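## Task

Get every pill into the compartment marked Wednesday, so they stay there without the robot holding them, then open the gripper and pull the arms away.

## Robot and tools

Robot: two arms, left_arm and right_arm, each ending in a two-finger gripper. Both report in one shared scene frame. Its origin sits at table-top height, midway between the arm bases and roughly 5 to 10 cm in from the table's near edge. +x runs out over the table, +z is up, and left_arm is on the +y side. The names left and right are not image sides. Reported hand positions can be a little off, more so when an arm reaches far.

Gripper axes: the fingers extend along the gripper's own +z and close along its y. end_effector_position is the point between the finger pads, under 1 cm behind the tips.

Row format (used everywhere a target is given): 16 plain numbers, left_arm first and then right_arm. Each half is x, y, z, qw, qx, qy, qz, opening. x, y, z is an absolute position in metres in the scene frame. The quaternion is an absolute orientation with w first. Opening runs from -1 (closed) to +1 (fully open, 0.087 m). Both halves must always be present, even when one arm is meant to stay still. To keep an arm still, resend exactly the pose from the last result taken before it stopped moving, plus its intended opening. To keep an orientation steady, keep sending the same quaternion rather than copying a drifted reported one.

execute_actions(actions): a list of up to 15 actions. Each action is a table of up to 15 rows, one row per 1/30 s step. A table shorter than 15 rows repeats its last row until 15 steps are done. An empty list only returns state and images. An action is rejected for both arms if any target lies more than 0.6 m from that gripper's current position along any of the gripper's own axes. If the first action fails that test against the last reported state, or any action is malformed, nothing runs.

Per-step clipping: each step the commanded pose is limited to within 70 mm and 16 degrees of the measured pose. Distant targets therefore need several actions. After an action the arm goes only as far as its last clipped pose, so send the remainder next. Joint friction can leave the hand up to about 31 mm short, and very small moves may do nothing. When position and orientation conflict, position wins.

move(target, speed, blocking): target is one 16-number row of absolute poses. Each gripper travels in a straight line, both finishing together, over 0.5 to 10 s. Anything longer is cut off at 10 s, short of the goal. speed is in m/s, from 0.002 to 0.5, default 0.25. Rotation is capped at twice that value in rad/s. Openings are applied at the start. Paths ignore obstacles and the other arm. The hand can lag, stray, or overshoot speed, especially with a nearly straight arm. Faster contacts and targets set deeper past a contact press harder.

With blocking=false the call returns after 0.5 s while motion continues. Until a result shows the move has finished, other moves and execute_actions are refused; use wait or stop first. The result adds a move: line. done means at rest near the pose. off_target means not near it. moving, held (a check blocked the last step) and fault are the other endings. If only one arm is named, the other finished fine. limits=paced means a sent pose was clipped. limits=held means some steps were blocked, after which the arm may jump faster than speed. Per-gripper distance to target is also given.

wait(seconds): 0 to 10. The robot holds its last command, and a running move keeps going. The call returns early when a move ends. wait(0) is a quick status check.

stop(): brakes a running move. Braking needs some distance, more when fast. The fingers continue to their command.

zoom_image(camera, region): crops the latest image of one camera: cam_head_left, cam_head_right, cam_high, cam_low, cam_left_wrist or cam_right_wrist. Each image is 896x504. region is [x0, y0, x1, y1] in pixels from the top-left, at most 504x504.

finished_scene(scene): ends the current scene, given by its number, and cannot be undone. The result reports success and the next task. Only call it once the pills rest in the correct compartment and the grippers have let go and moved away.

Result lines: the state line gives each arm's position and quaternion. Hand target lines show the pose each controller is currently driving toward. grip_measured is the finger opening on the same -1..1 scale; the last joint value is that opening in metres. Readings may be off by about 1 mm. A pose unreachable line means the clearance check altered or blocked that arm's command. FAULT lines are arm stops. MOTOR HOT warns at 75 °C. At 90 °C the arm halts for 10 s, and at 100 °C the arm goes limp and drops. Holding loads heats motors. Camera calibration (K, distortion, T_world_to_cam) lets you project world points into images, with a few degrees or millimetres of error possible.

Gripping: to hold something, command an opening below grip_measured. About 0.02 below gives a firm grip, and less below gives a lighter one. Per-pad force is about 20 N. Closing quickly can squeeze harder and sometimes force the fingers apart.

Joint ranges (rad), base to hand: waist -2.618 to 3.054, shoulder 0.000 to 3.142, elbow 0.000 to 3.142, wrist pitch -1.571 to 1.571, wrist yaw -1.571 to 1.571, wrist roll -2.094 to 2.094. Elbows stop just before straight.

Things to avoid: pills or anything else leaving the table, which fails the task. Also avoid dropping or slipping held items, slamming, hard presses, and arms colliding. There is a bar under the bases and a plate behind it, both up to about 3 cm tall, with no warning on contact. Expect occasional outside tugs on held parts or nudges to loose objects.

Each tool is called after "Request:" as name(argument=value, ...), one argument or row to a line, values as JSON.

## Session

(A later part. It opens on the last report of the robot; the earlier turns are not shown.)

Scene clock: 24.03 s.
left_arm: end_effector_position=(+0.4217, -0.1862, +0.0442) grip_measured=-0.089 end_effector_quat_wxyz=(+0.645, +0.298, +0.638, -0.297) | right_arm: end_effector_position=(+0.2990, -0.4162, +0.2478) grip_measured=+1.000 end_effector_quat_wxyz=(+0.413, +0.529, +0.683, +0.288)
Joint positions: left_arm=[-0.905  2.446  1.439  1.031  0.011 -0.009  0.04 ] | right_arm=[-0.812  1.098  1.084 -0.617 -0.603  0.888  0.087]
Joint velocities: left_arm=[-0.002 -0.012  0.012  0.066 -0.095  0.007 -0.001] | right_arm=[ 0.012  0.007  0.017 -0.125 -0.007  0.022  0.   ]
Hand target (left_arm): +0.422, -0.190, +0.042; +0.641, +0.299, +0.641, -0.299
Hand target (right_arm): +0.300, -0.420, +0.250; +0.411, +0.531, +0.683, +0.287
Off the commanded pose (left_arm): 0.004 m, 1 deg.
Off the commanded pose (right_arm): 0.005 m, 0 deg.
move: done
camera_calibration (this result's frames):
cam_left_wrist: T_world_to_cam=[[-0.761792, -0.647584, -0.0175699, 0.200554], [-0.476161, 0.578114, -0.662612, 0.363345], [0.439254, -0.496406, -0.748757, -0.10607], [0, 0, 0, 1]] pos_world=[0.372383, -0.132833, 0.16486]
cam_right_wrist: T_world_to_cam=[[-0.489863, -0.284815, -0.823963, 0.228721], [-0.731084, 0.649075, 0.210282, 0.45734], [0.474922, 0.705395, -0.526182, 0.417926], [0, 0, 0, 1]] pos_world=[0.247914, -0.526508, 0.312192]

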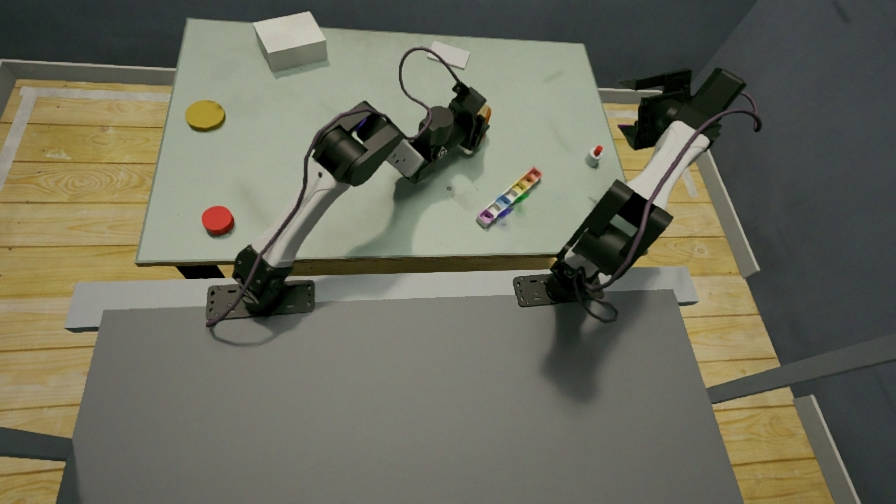

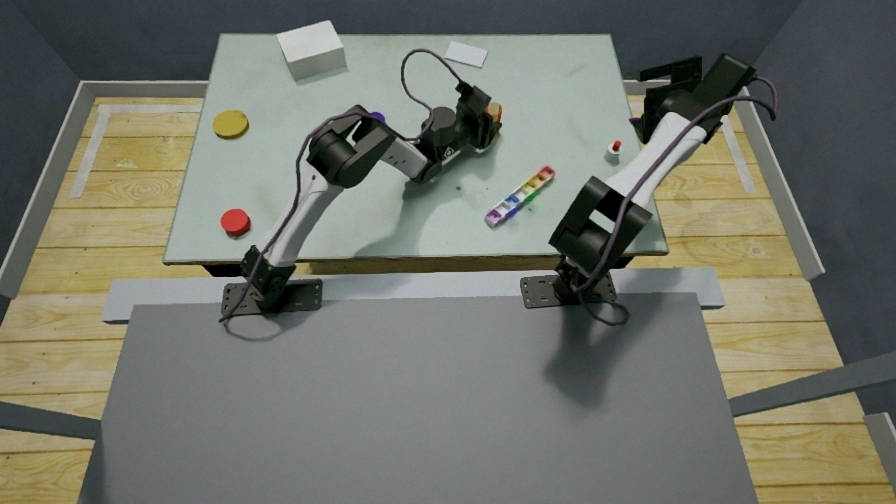

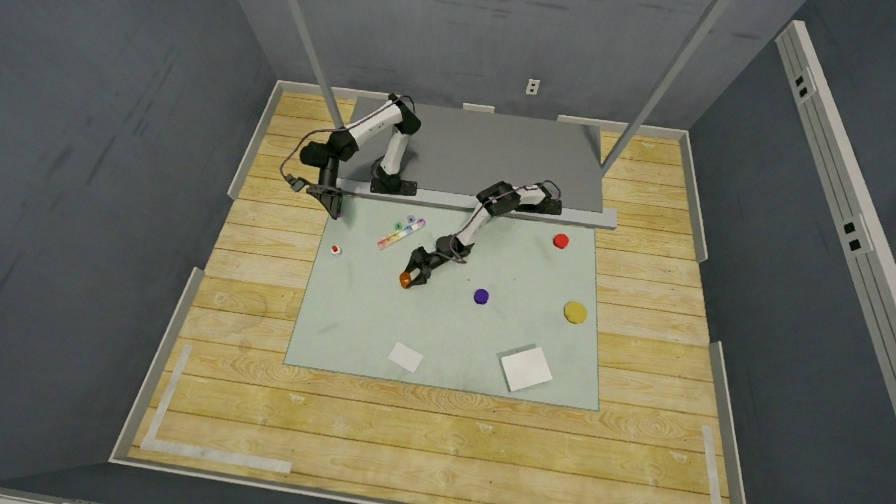

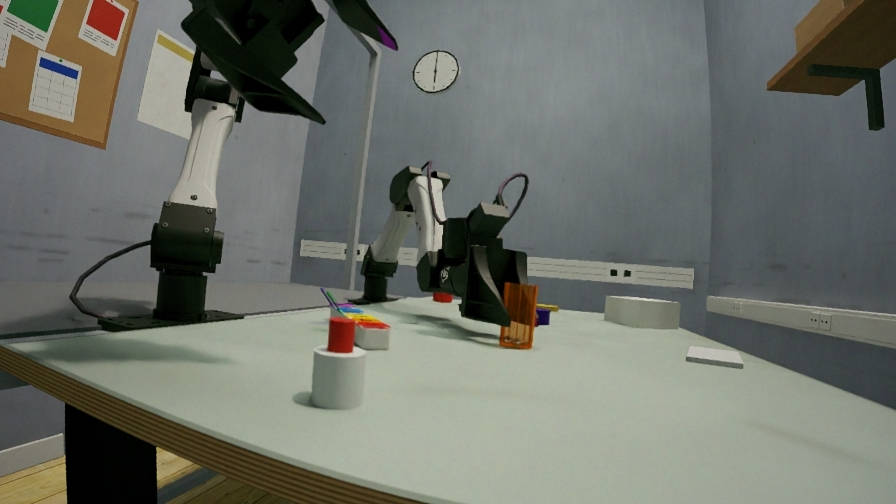

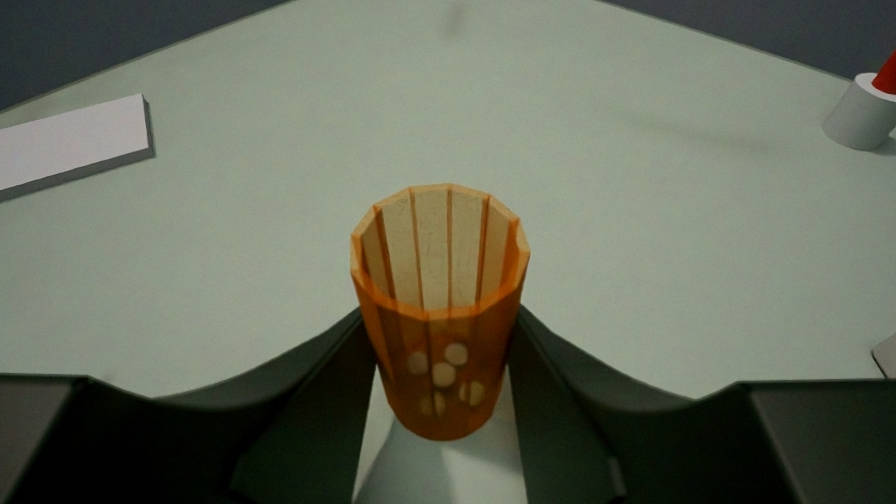

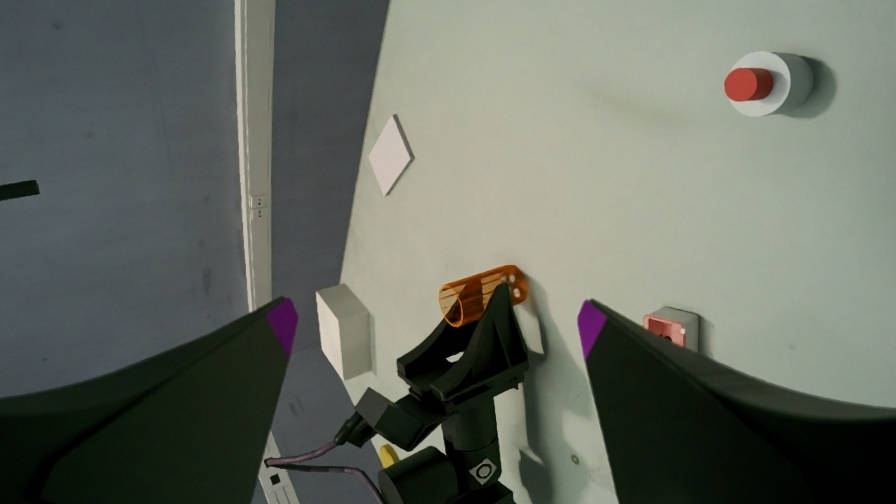

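Request:
move(
  target=[0.43,-0.198,0.04,0.641,0.299,0.641,-0.299,0.15,0.3,-0.42,0.25,0.411,0.531,0.683,0.287,1],
  speed=0.015,
)

Request:
move(
  target=[0.43,-0.198,0.04,0.641,0.299,0.641,-0.299,-0.125,0.3,-0.42,0.25,0.411,0.531,0.683,0.287,1],
)

Request:
move(
  target=[0.40,-0.16,0.11,0.641,0.299,0.641,-0.299,-0.125,0.2,-0.48,0.25,0.411,0.531,0.683,0.287,1],
  speed=0.08,
)

Scene clock: 26.93 s.
left_arm: end_effector_position=(+0.4294, -0.1951, +0.0431) grip_measured=+0.150 end_effector_quat_wxyz=(+0.645, +0.298, +0.638, -0.297) | right_arm: end_effector_position=(+0.2990, -0.4162, +0.2478) grip_measured=+1.000 end_effector_quat_wxyz=(+0.413, +0.529, +0.683, +0.288)
Joint positions: left_arm=[-0.905  2.482  1.509  0.999  0.011 -0.009  0.05 ] | right_arm=[-0.812  1.098  1.084 -0.617 -0.603  0.888  0.087]
Joint velocities: left_arm=[-0.002 -0.012 -0.022 -0.022 -0.081 -0.007 -0.001] | right_arm=[-0.007 -0.012 -0.017  0.007  0.051  0.037  0.   ]
Hand target (left_arm): +0.430, -0.198, +0.040; +0.641, +0.299, +0.641, -0.299
Hand target (right_arm): +0.300, -0.420, +0.250; +0.411, +0.531, +0.683, +0.287
Off the commanded pose (left_arm): 0.004 m, 1 deg.
Off the commanded pose (right_arm): 0.005 m, 0 deg.
move: done
camera_calibration (this result's frames):
cam_left_wrist: T_world_to_cam=[[-0.761789, -0.647587, -0.0175829, 0.20065], [-0.475486, 0.57736, -0.663754, 0.370991], [0.43999, -0.49728, -0.747745, -0.115235], [0, 0, 0, 1]] pos_world=[0.379956, -0.141561, 0.163608]
cam_right_wrist: T_world_to_cam=[[-0.489863, -0.284815, -0.823963, 0.228721], [-0.731084, 0.649075, 0.210282, 0.45734], [0.474922, 0.705395, -0.526182, 0.417926], [0, 0, 0, 1]] pos_world=[0.247914, -0.526508, 0.312192]

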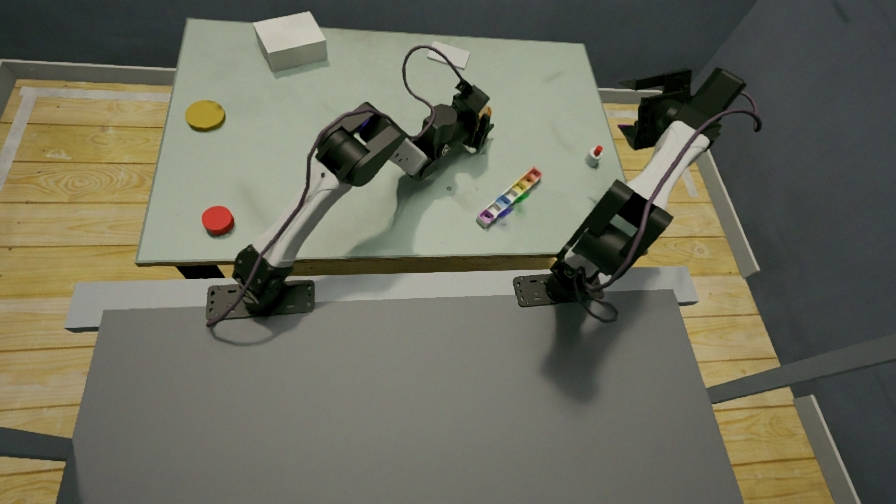

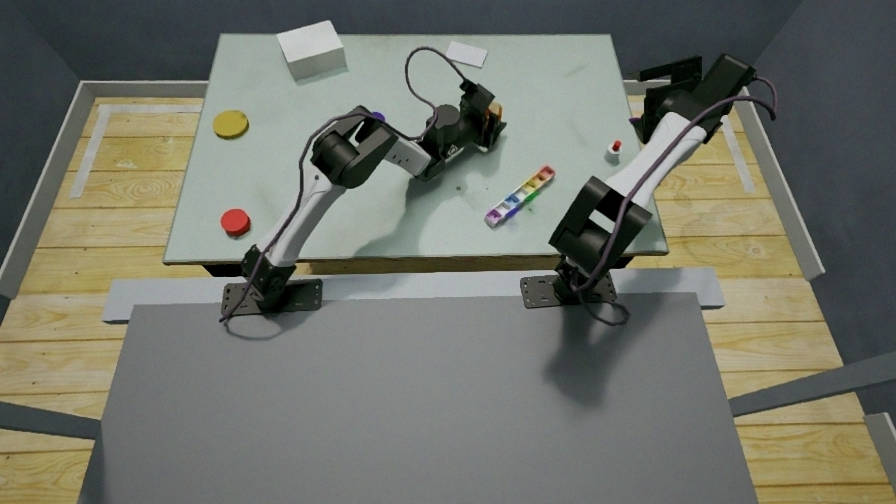

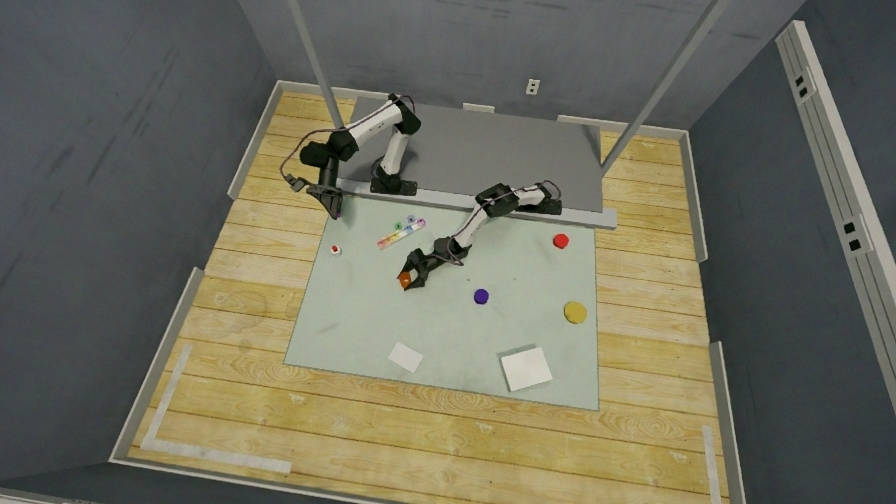

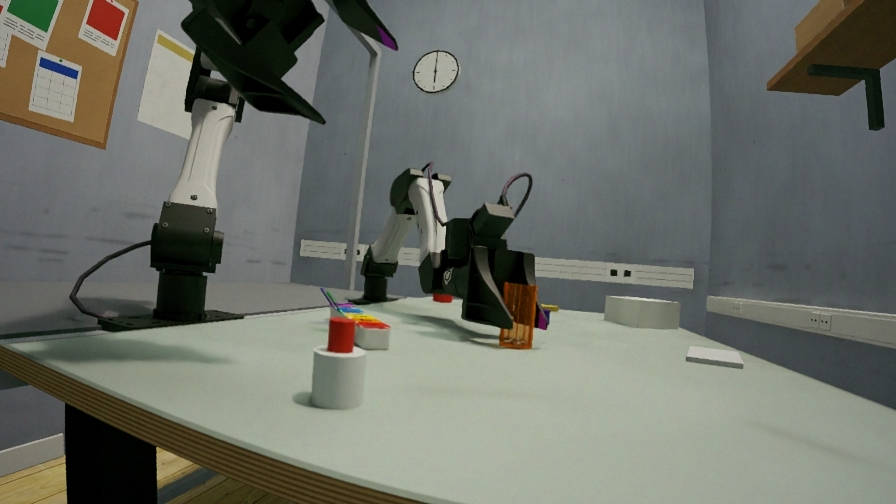

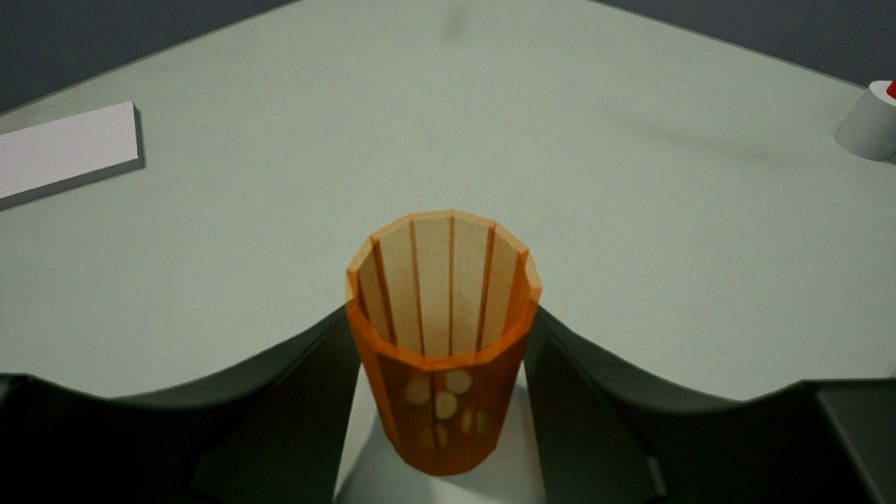

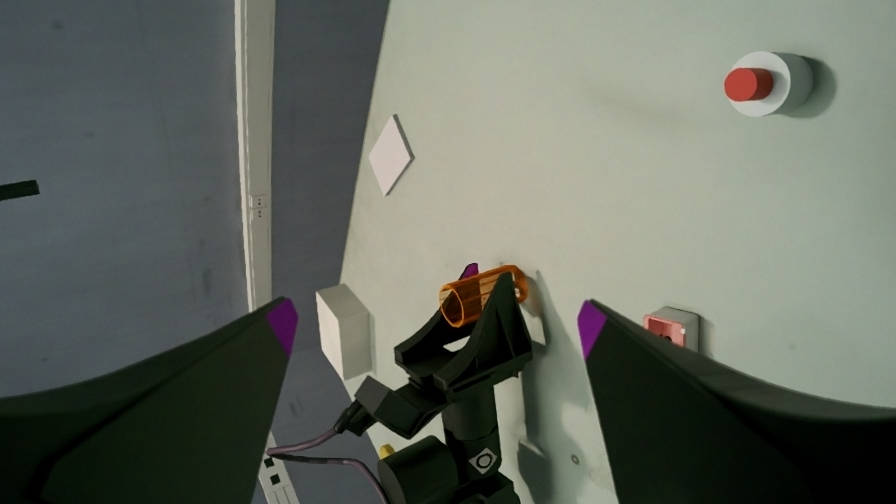

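Scene clock: 27.63 s.
left_arm: end_effector_position=(+0.4294, -0.1951, +0.0430) grip_measured=-0.112 end_effector_quat_wxyz=(+0.645, +0.298, +0.638, -0.297) | right_arm: end_effector_position=(+0.2990, -0.4162, +0.2478) grip_measured=+1.000 end_effector_quat_wxyz=(+0.413, +0.529, +0.683, +0.288)
Joint positions: left_arm=[-0.905  2.482  1.509  0.999  0.011 -0.009  0.039] | right_arm=[-0.812  1.098  1.084 -0.617 -0.603  0.888  0.087]
Joint velocities: left_arm=[ 0.012  0.017 -0.002 -0.007 -0.007  0.037  0.   ] | right_arm=[-0.007 -0.007  0.007 -0.051  0.066 -0.022  0.   ]
Hand target (left_arm): +0.430, -0.198, +0.040; +0.641, +0.299, +0.641, -0.299
Hand target (right_arm): +0.300, -0.420, +0.250; +0.411, +0.531, +0.683, +0.287
Off the commanded pose (left_arm): 0.004 m, 1 deg.
Off the commanded pose (right_arm): 0.005 m, 0 deg.
move: done
camera_calibration (this result's frames):
cam_left_wrist: T_world_to_cam=[[-0.76179, -0.647586, -0.0175796, 0.20065], [-0.475655, 0.577549, -0.663468, 0.371013], [0.439806, -0.497061, -0.747998, -0.115164], [0, 0, 0, 1]] pos_world=[0.379977, -0.141584, 0.16354]
cam_right_wrist: T_world_to_cam=[[-0.489863, -0.284815, -0.823963, 0.228721], [-0.731084, 0.649075, 0.210282, 0.45734], [0.474922, 0.705395, -0.526182, 0.417926], [0, 0, 0, 1]] pos_world=[0.247914, -0.526508, 0.312192]

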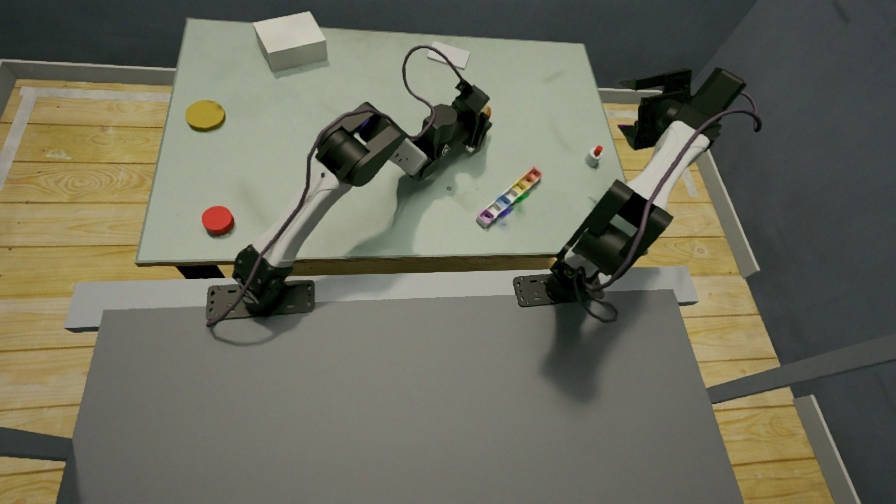

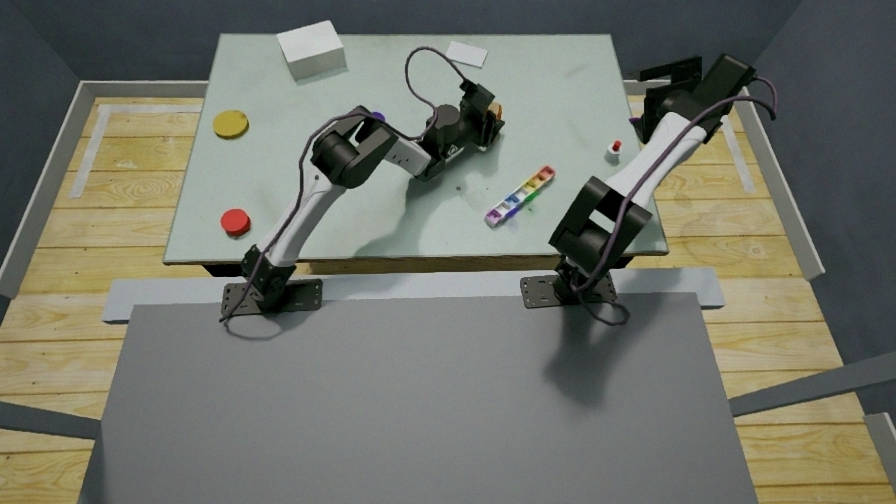

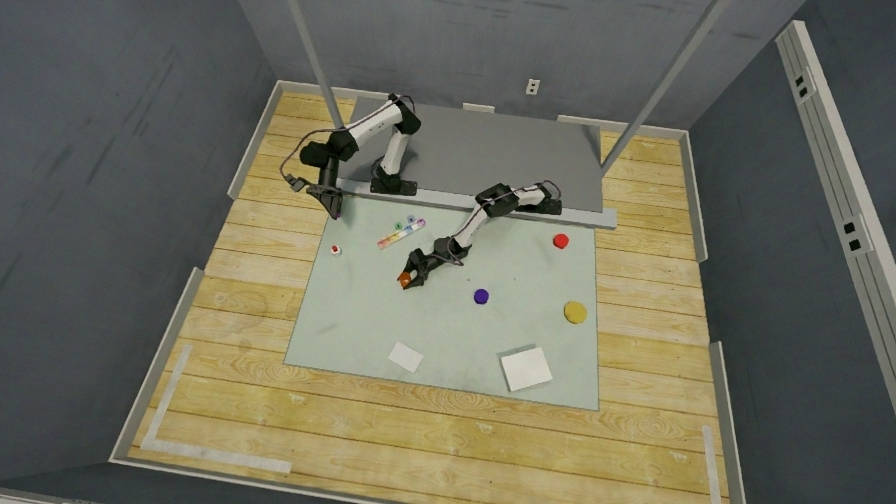

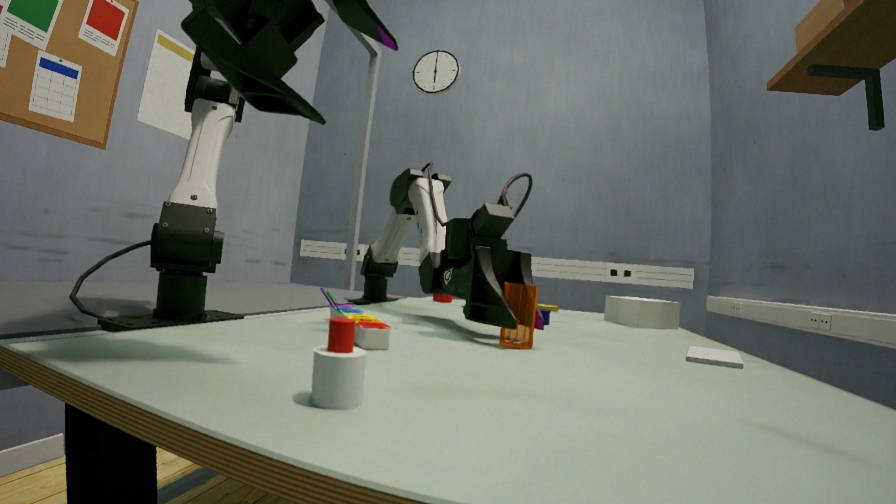

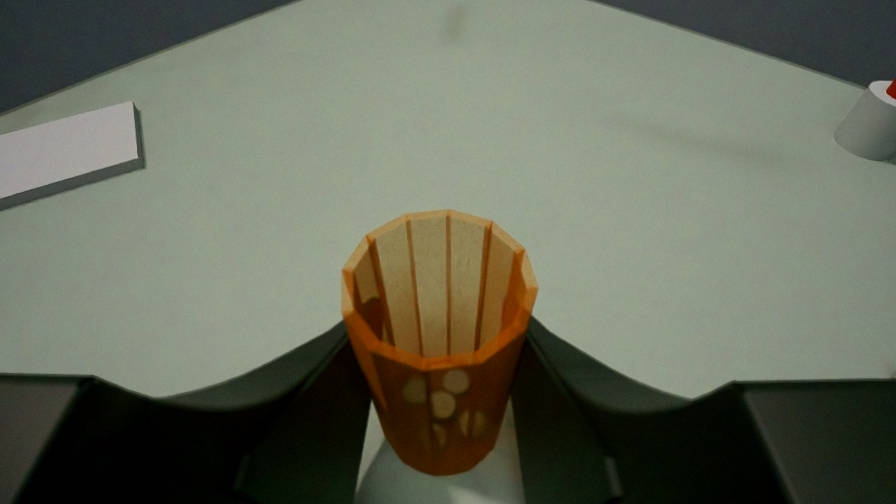

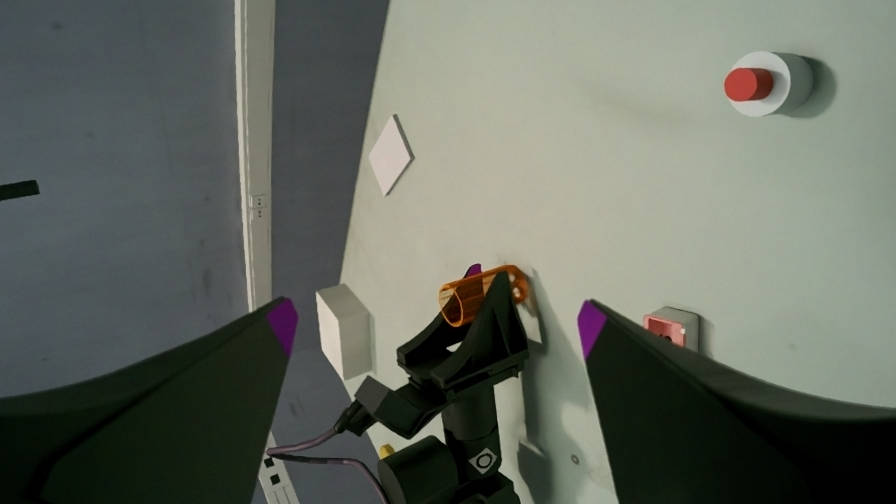

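Scene clock: 29.70 s.
left_arm: end_effector_position=(+0.4001, -0.1641, +0.1088) grip_measured=-0.112 end_effector_quat_wxyz=(+0.645, +0.300, +0.636, -0.299) | right_arm: end_effector_position=(+0.2022, -0.4768, +0.2482) grip_measured=+1.000 end_effector_quat_wxyz=(+0.413, +0.529, +0.686, +0.282)
Joint positions: left_arm=[-0.905  2.196  1.286  0.938  0.016 -0.009  0.039] | right_arm=[-1.367  1.214  1.238 -1.093 -0.973  0.286  0.087]
Joint velocities: left_arm=[-0.007 -0.002  0.002 -0.037 -0.022 -0.022 -0.001] | right_arm=[ 0.007 -0.002  0.007  0.022 -0.051 -0.11   0.   ]
Hand target (left_arm): +0.400, -0.159, +0.109; +0.641, +0.299, +0.641, -0.299
Hand target (right_arm): +0.202, -0.481, +0.249; +0.410, +0.531, +0.684, +0.285
Off the commanded pose (left_arm): 0.004 m, 1 deg.
Off the commanded pose (right_arm): 0.004 m, 1 deg.
move: done
camera_calibration (this result's frames):
cam_left_wrist: T_world_to_cam=[[-0.765233, -0.643512, -0.0176559, 0.201575], [-0.471561, 0.579007, -0.665118, 0.381555], [0.438234, -0.500644, -0.74653, -0.037749], [0, 0, 0, 1]] pos_world=[0.350721, -0.110106, 0.229157]
cam_right_wrist: T_world_to_cam=[[-0.497367, -0.291315, -0.817167, 0.161148], [-0.728298, 0.65202, 0.210836, 0.426559], [0.47139, 0.700004, -0.536458, 0.507592], [0, 0, 0, 1]] pos_world=[0.151538, -0.586497, 0.314052]

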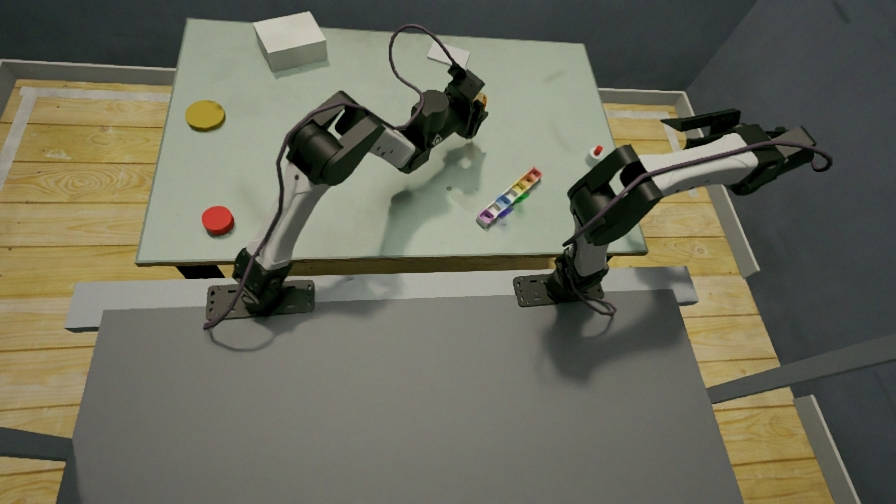

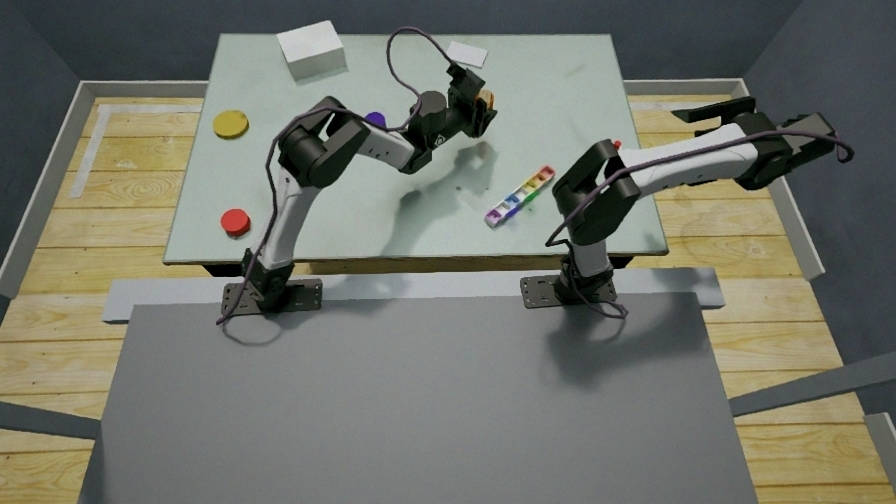

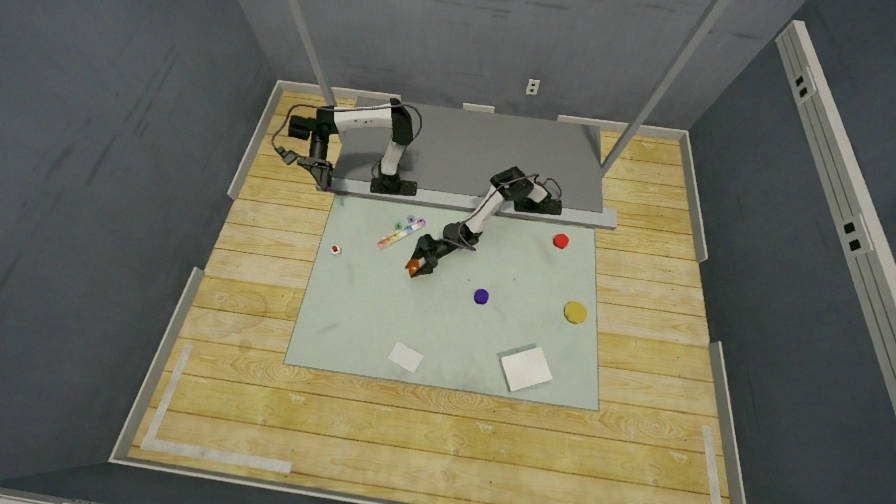

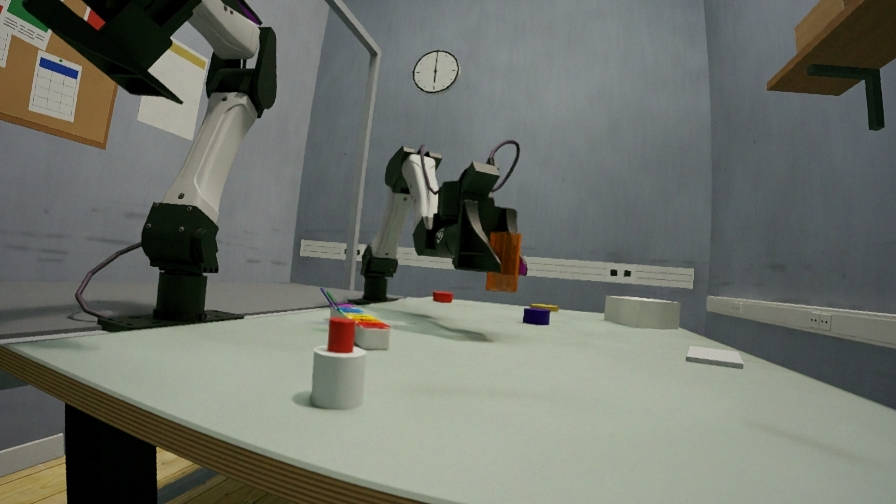

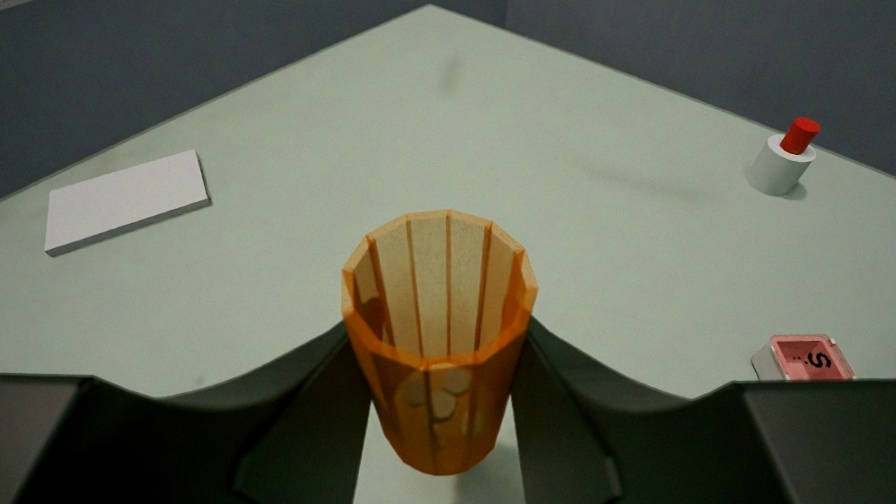

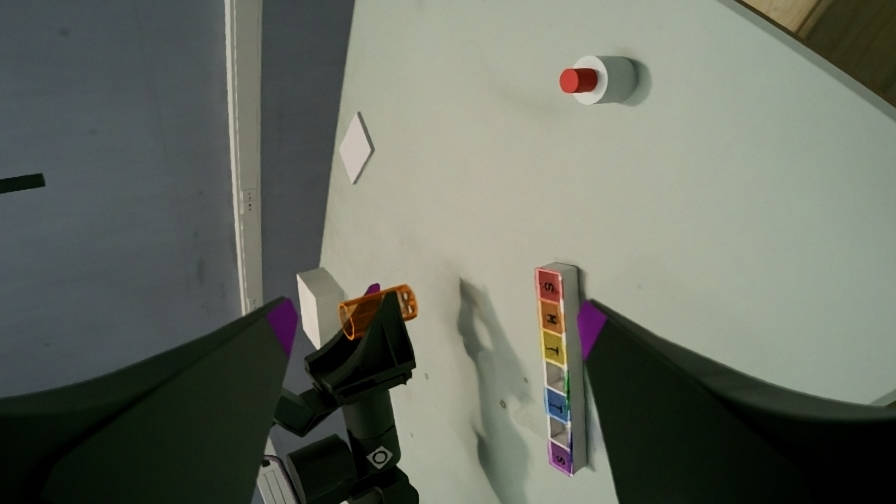

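Request:
move(
  target=[0.275,-0.195,0.10,0.323,0.872,0.368,-0.013,-0.135,0.2,-0.48,0.25,0.411,0.531,0.683,0.287,1],
  speed=0.15,
)

Scene clock: 38.43 s.
left_arm: end_effector_position=(+0.2757, -0.1899, +0.1009) grip_measured=-0.113 end_effector_quat_wxyz=(+0.328, +0.871, +0.366, -0.020) | right_arm: end_effector_position=(+0.2005, -0.4756, +0.2484) grip_measured=+1.000 end_effector_quat_wxyz=(+0.413, +0.528, +0.685, +0.285)
Joint positions: left_arm=[-1.146  2.181  1.954 -0.658  0.092  1.212  0.039] | right_arm=[-1.375  1.214  1.238 -1.108 -0.982  0.272  0.087]
Joint velocities: left_arm=[-0.012 -0.007 -0.017  0.022  0.037 -0.022 -0.001] | right_arm=[ 0.012 -0.007 -0.012  0.022 -0.081  0.007  0.   ]
Hand target (left_arm): +0.274, -0.191, +0.102; +0.325, +0.874, +0.361, -0.015
Hand target (right_arm): +0.200, -0.480, +0.250; +0.411, +0.531, +0.683, +0.287
Off the commanded pose (left_arm): 0.005 m, 1 deg.
Off the commanded pose (right_arm): 0.005 m, 1 deg.
move: done
camera_calibration (this result's frames):
cam_left_wrist: T_world_to_cam=[[-0.640916, 0.522374, -0.562453, 0.331688], [0.329299, 0.848989, 0.413255, 0.0542878], [0.69339, 0.0796464, -0.716148, 0.0347297], [0, 0, 0, 1]] pos_world=[0.170626, -0.222121, 0.188996]
cam_right_wrist: T_world_to_cam=[[-0.493774, -0.289251, -0.820074, 0.161783], [-0.730789, 0.649159, 0.211047, 0.423572], [0.471312, 0.70351, -0.531919, 0.50812], [0, 0, 0, 1]] pos_world=[0.149943, -0.585637, 0.313559]

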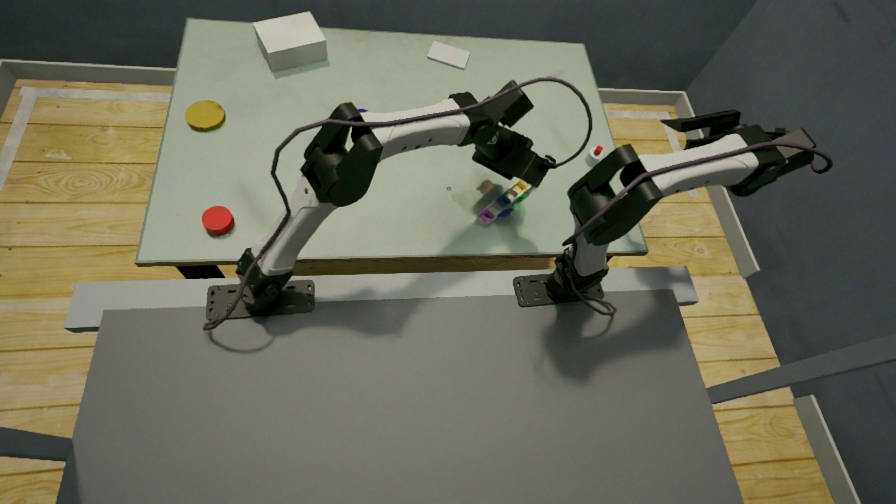

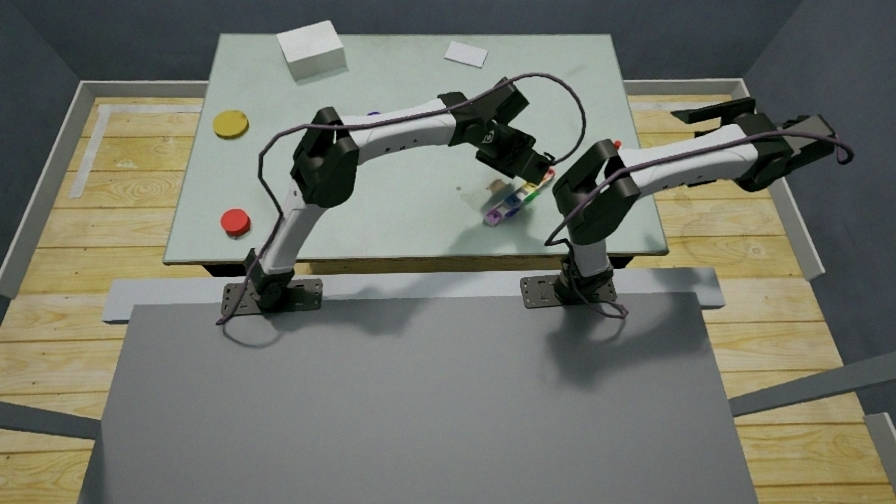

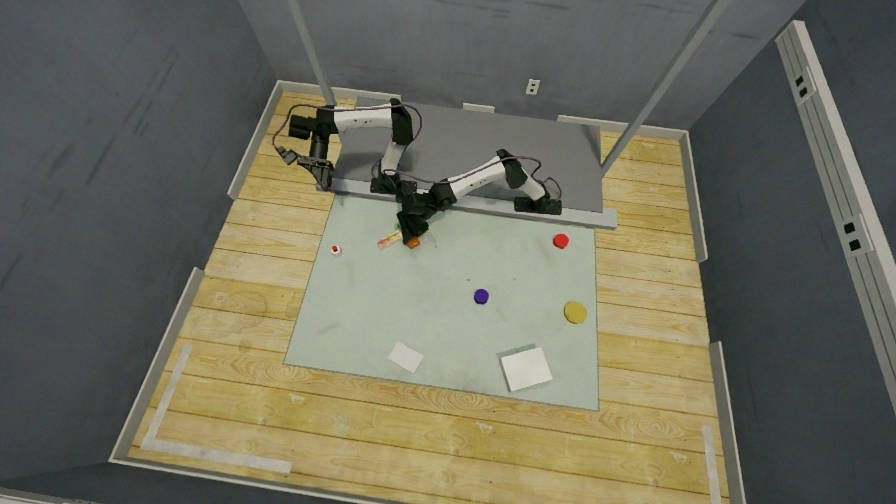

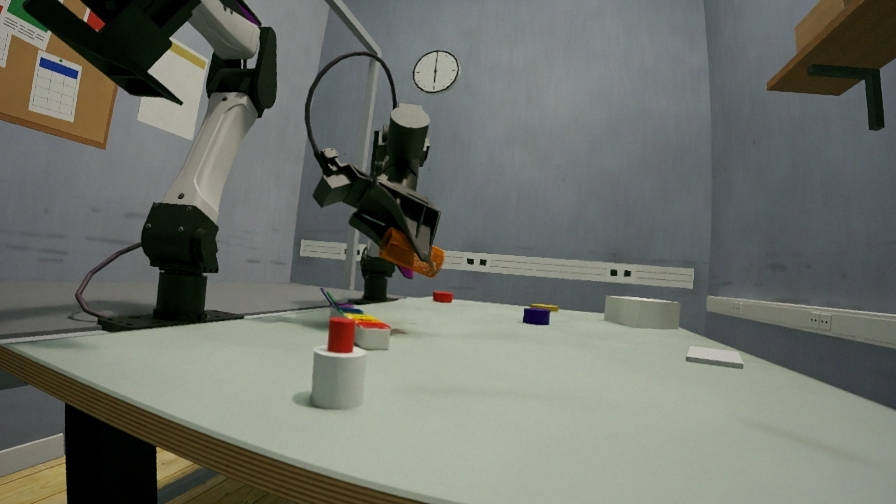

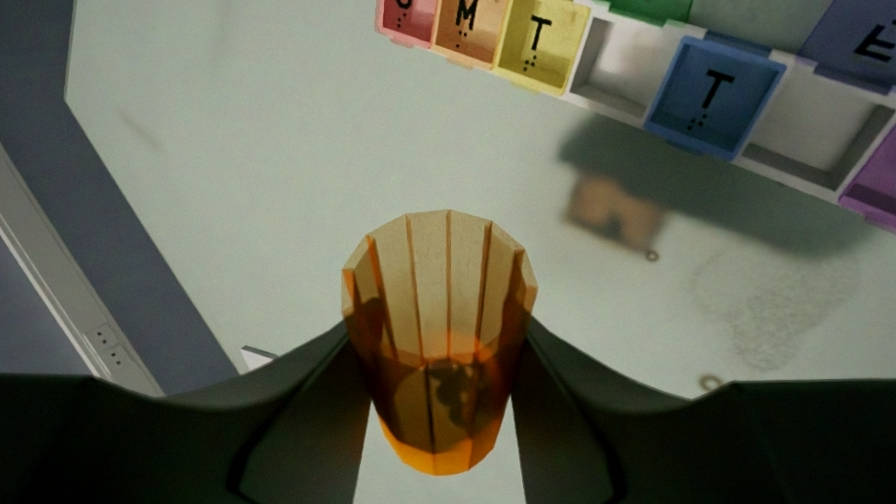

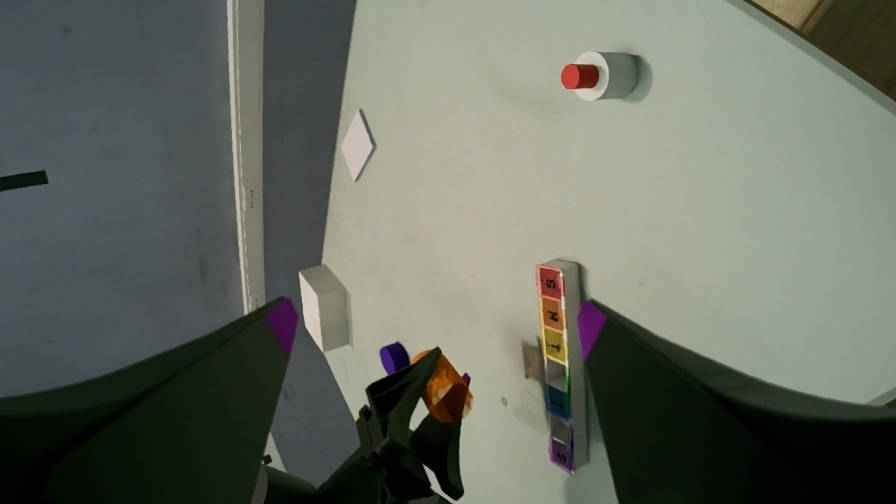

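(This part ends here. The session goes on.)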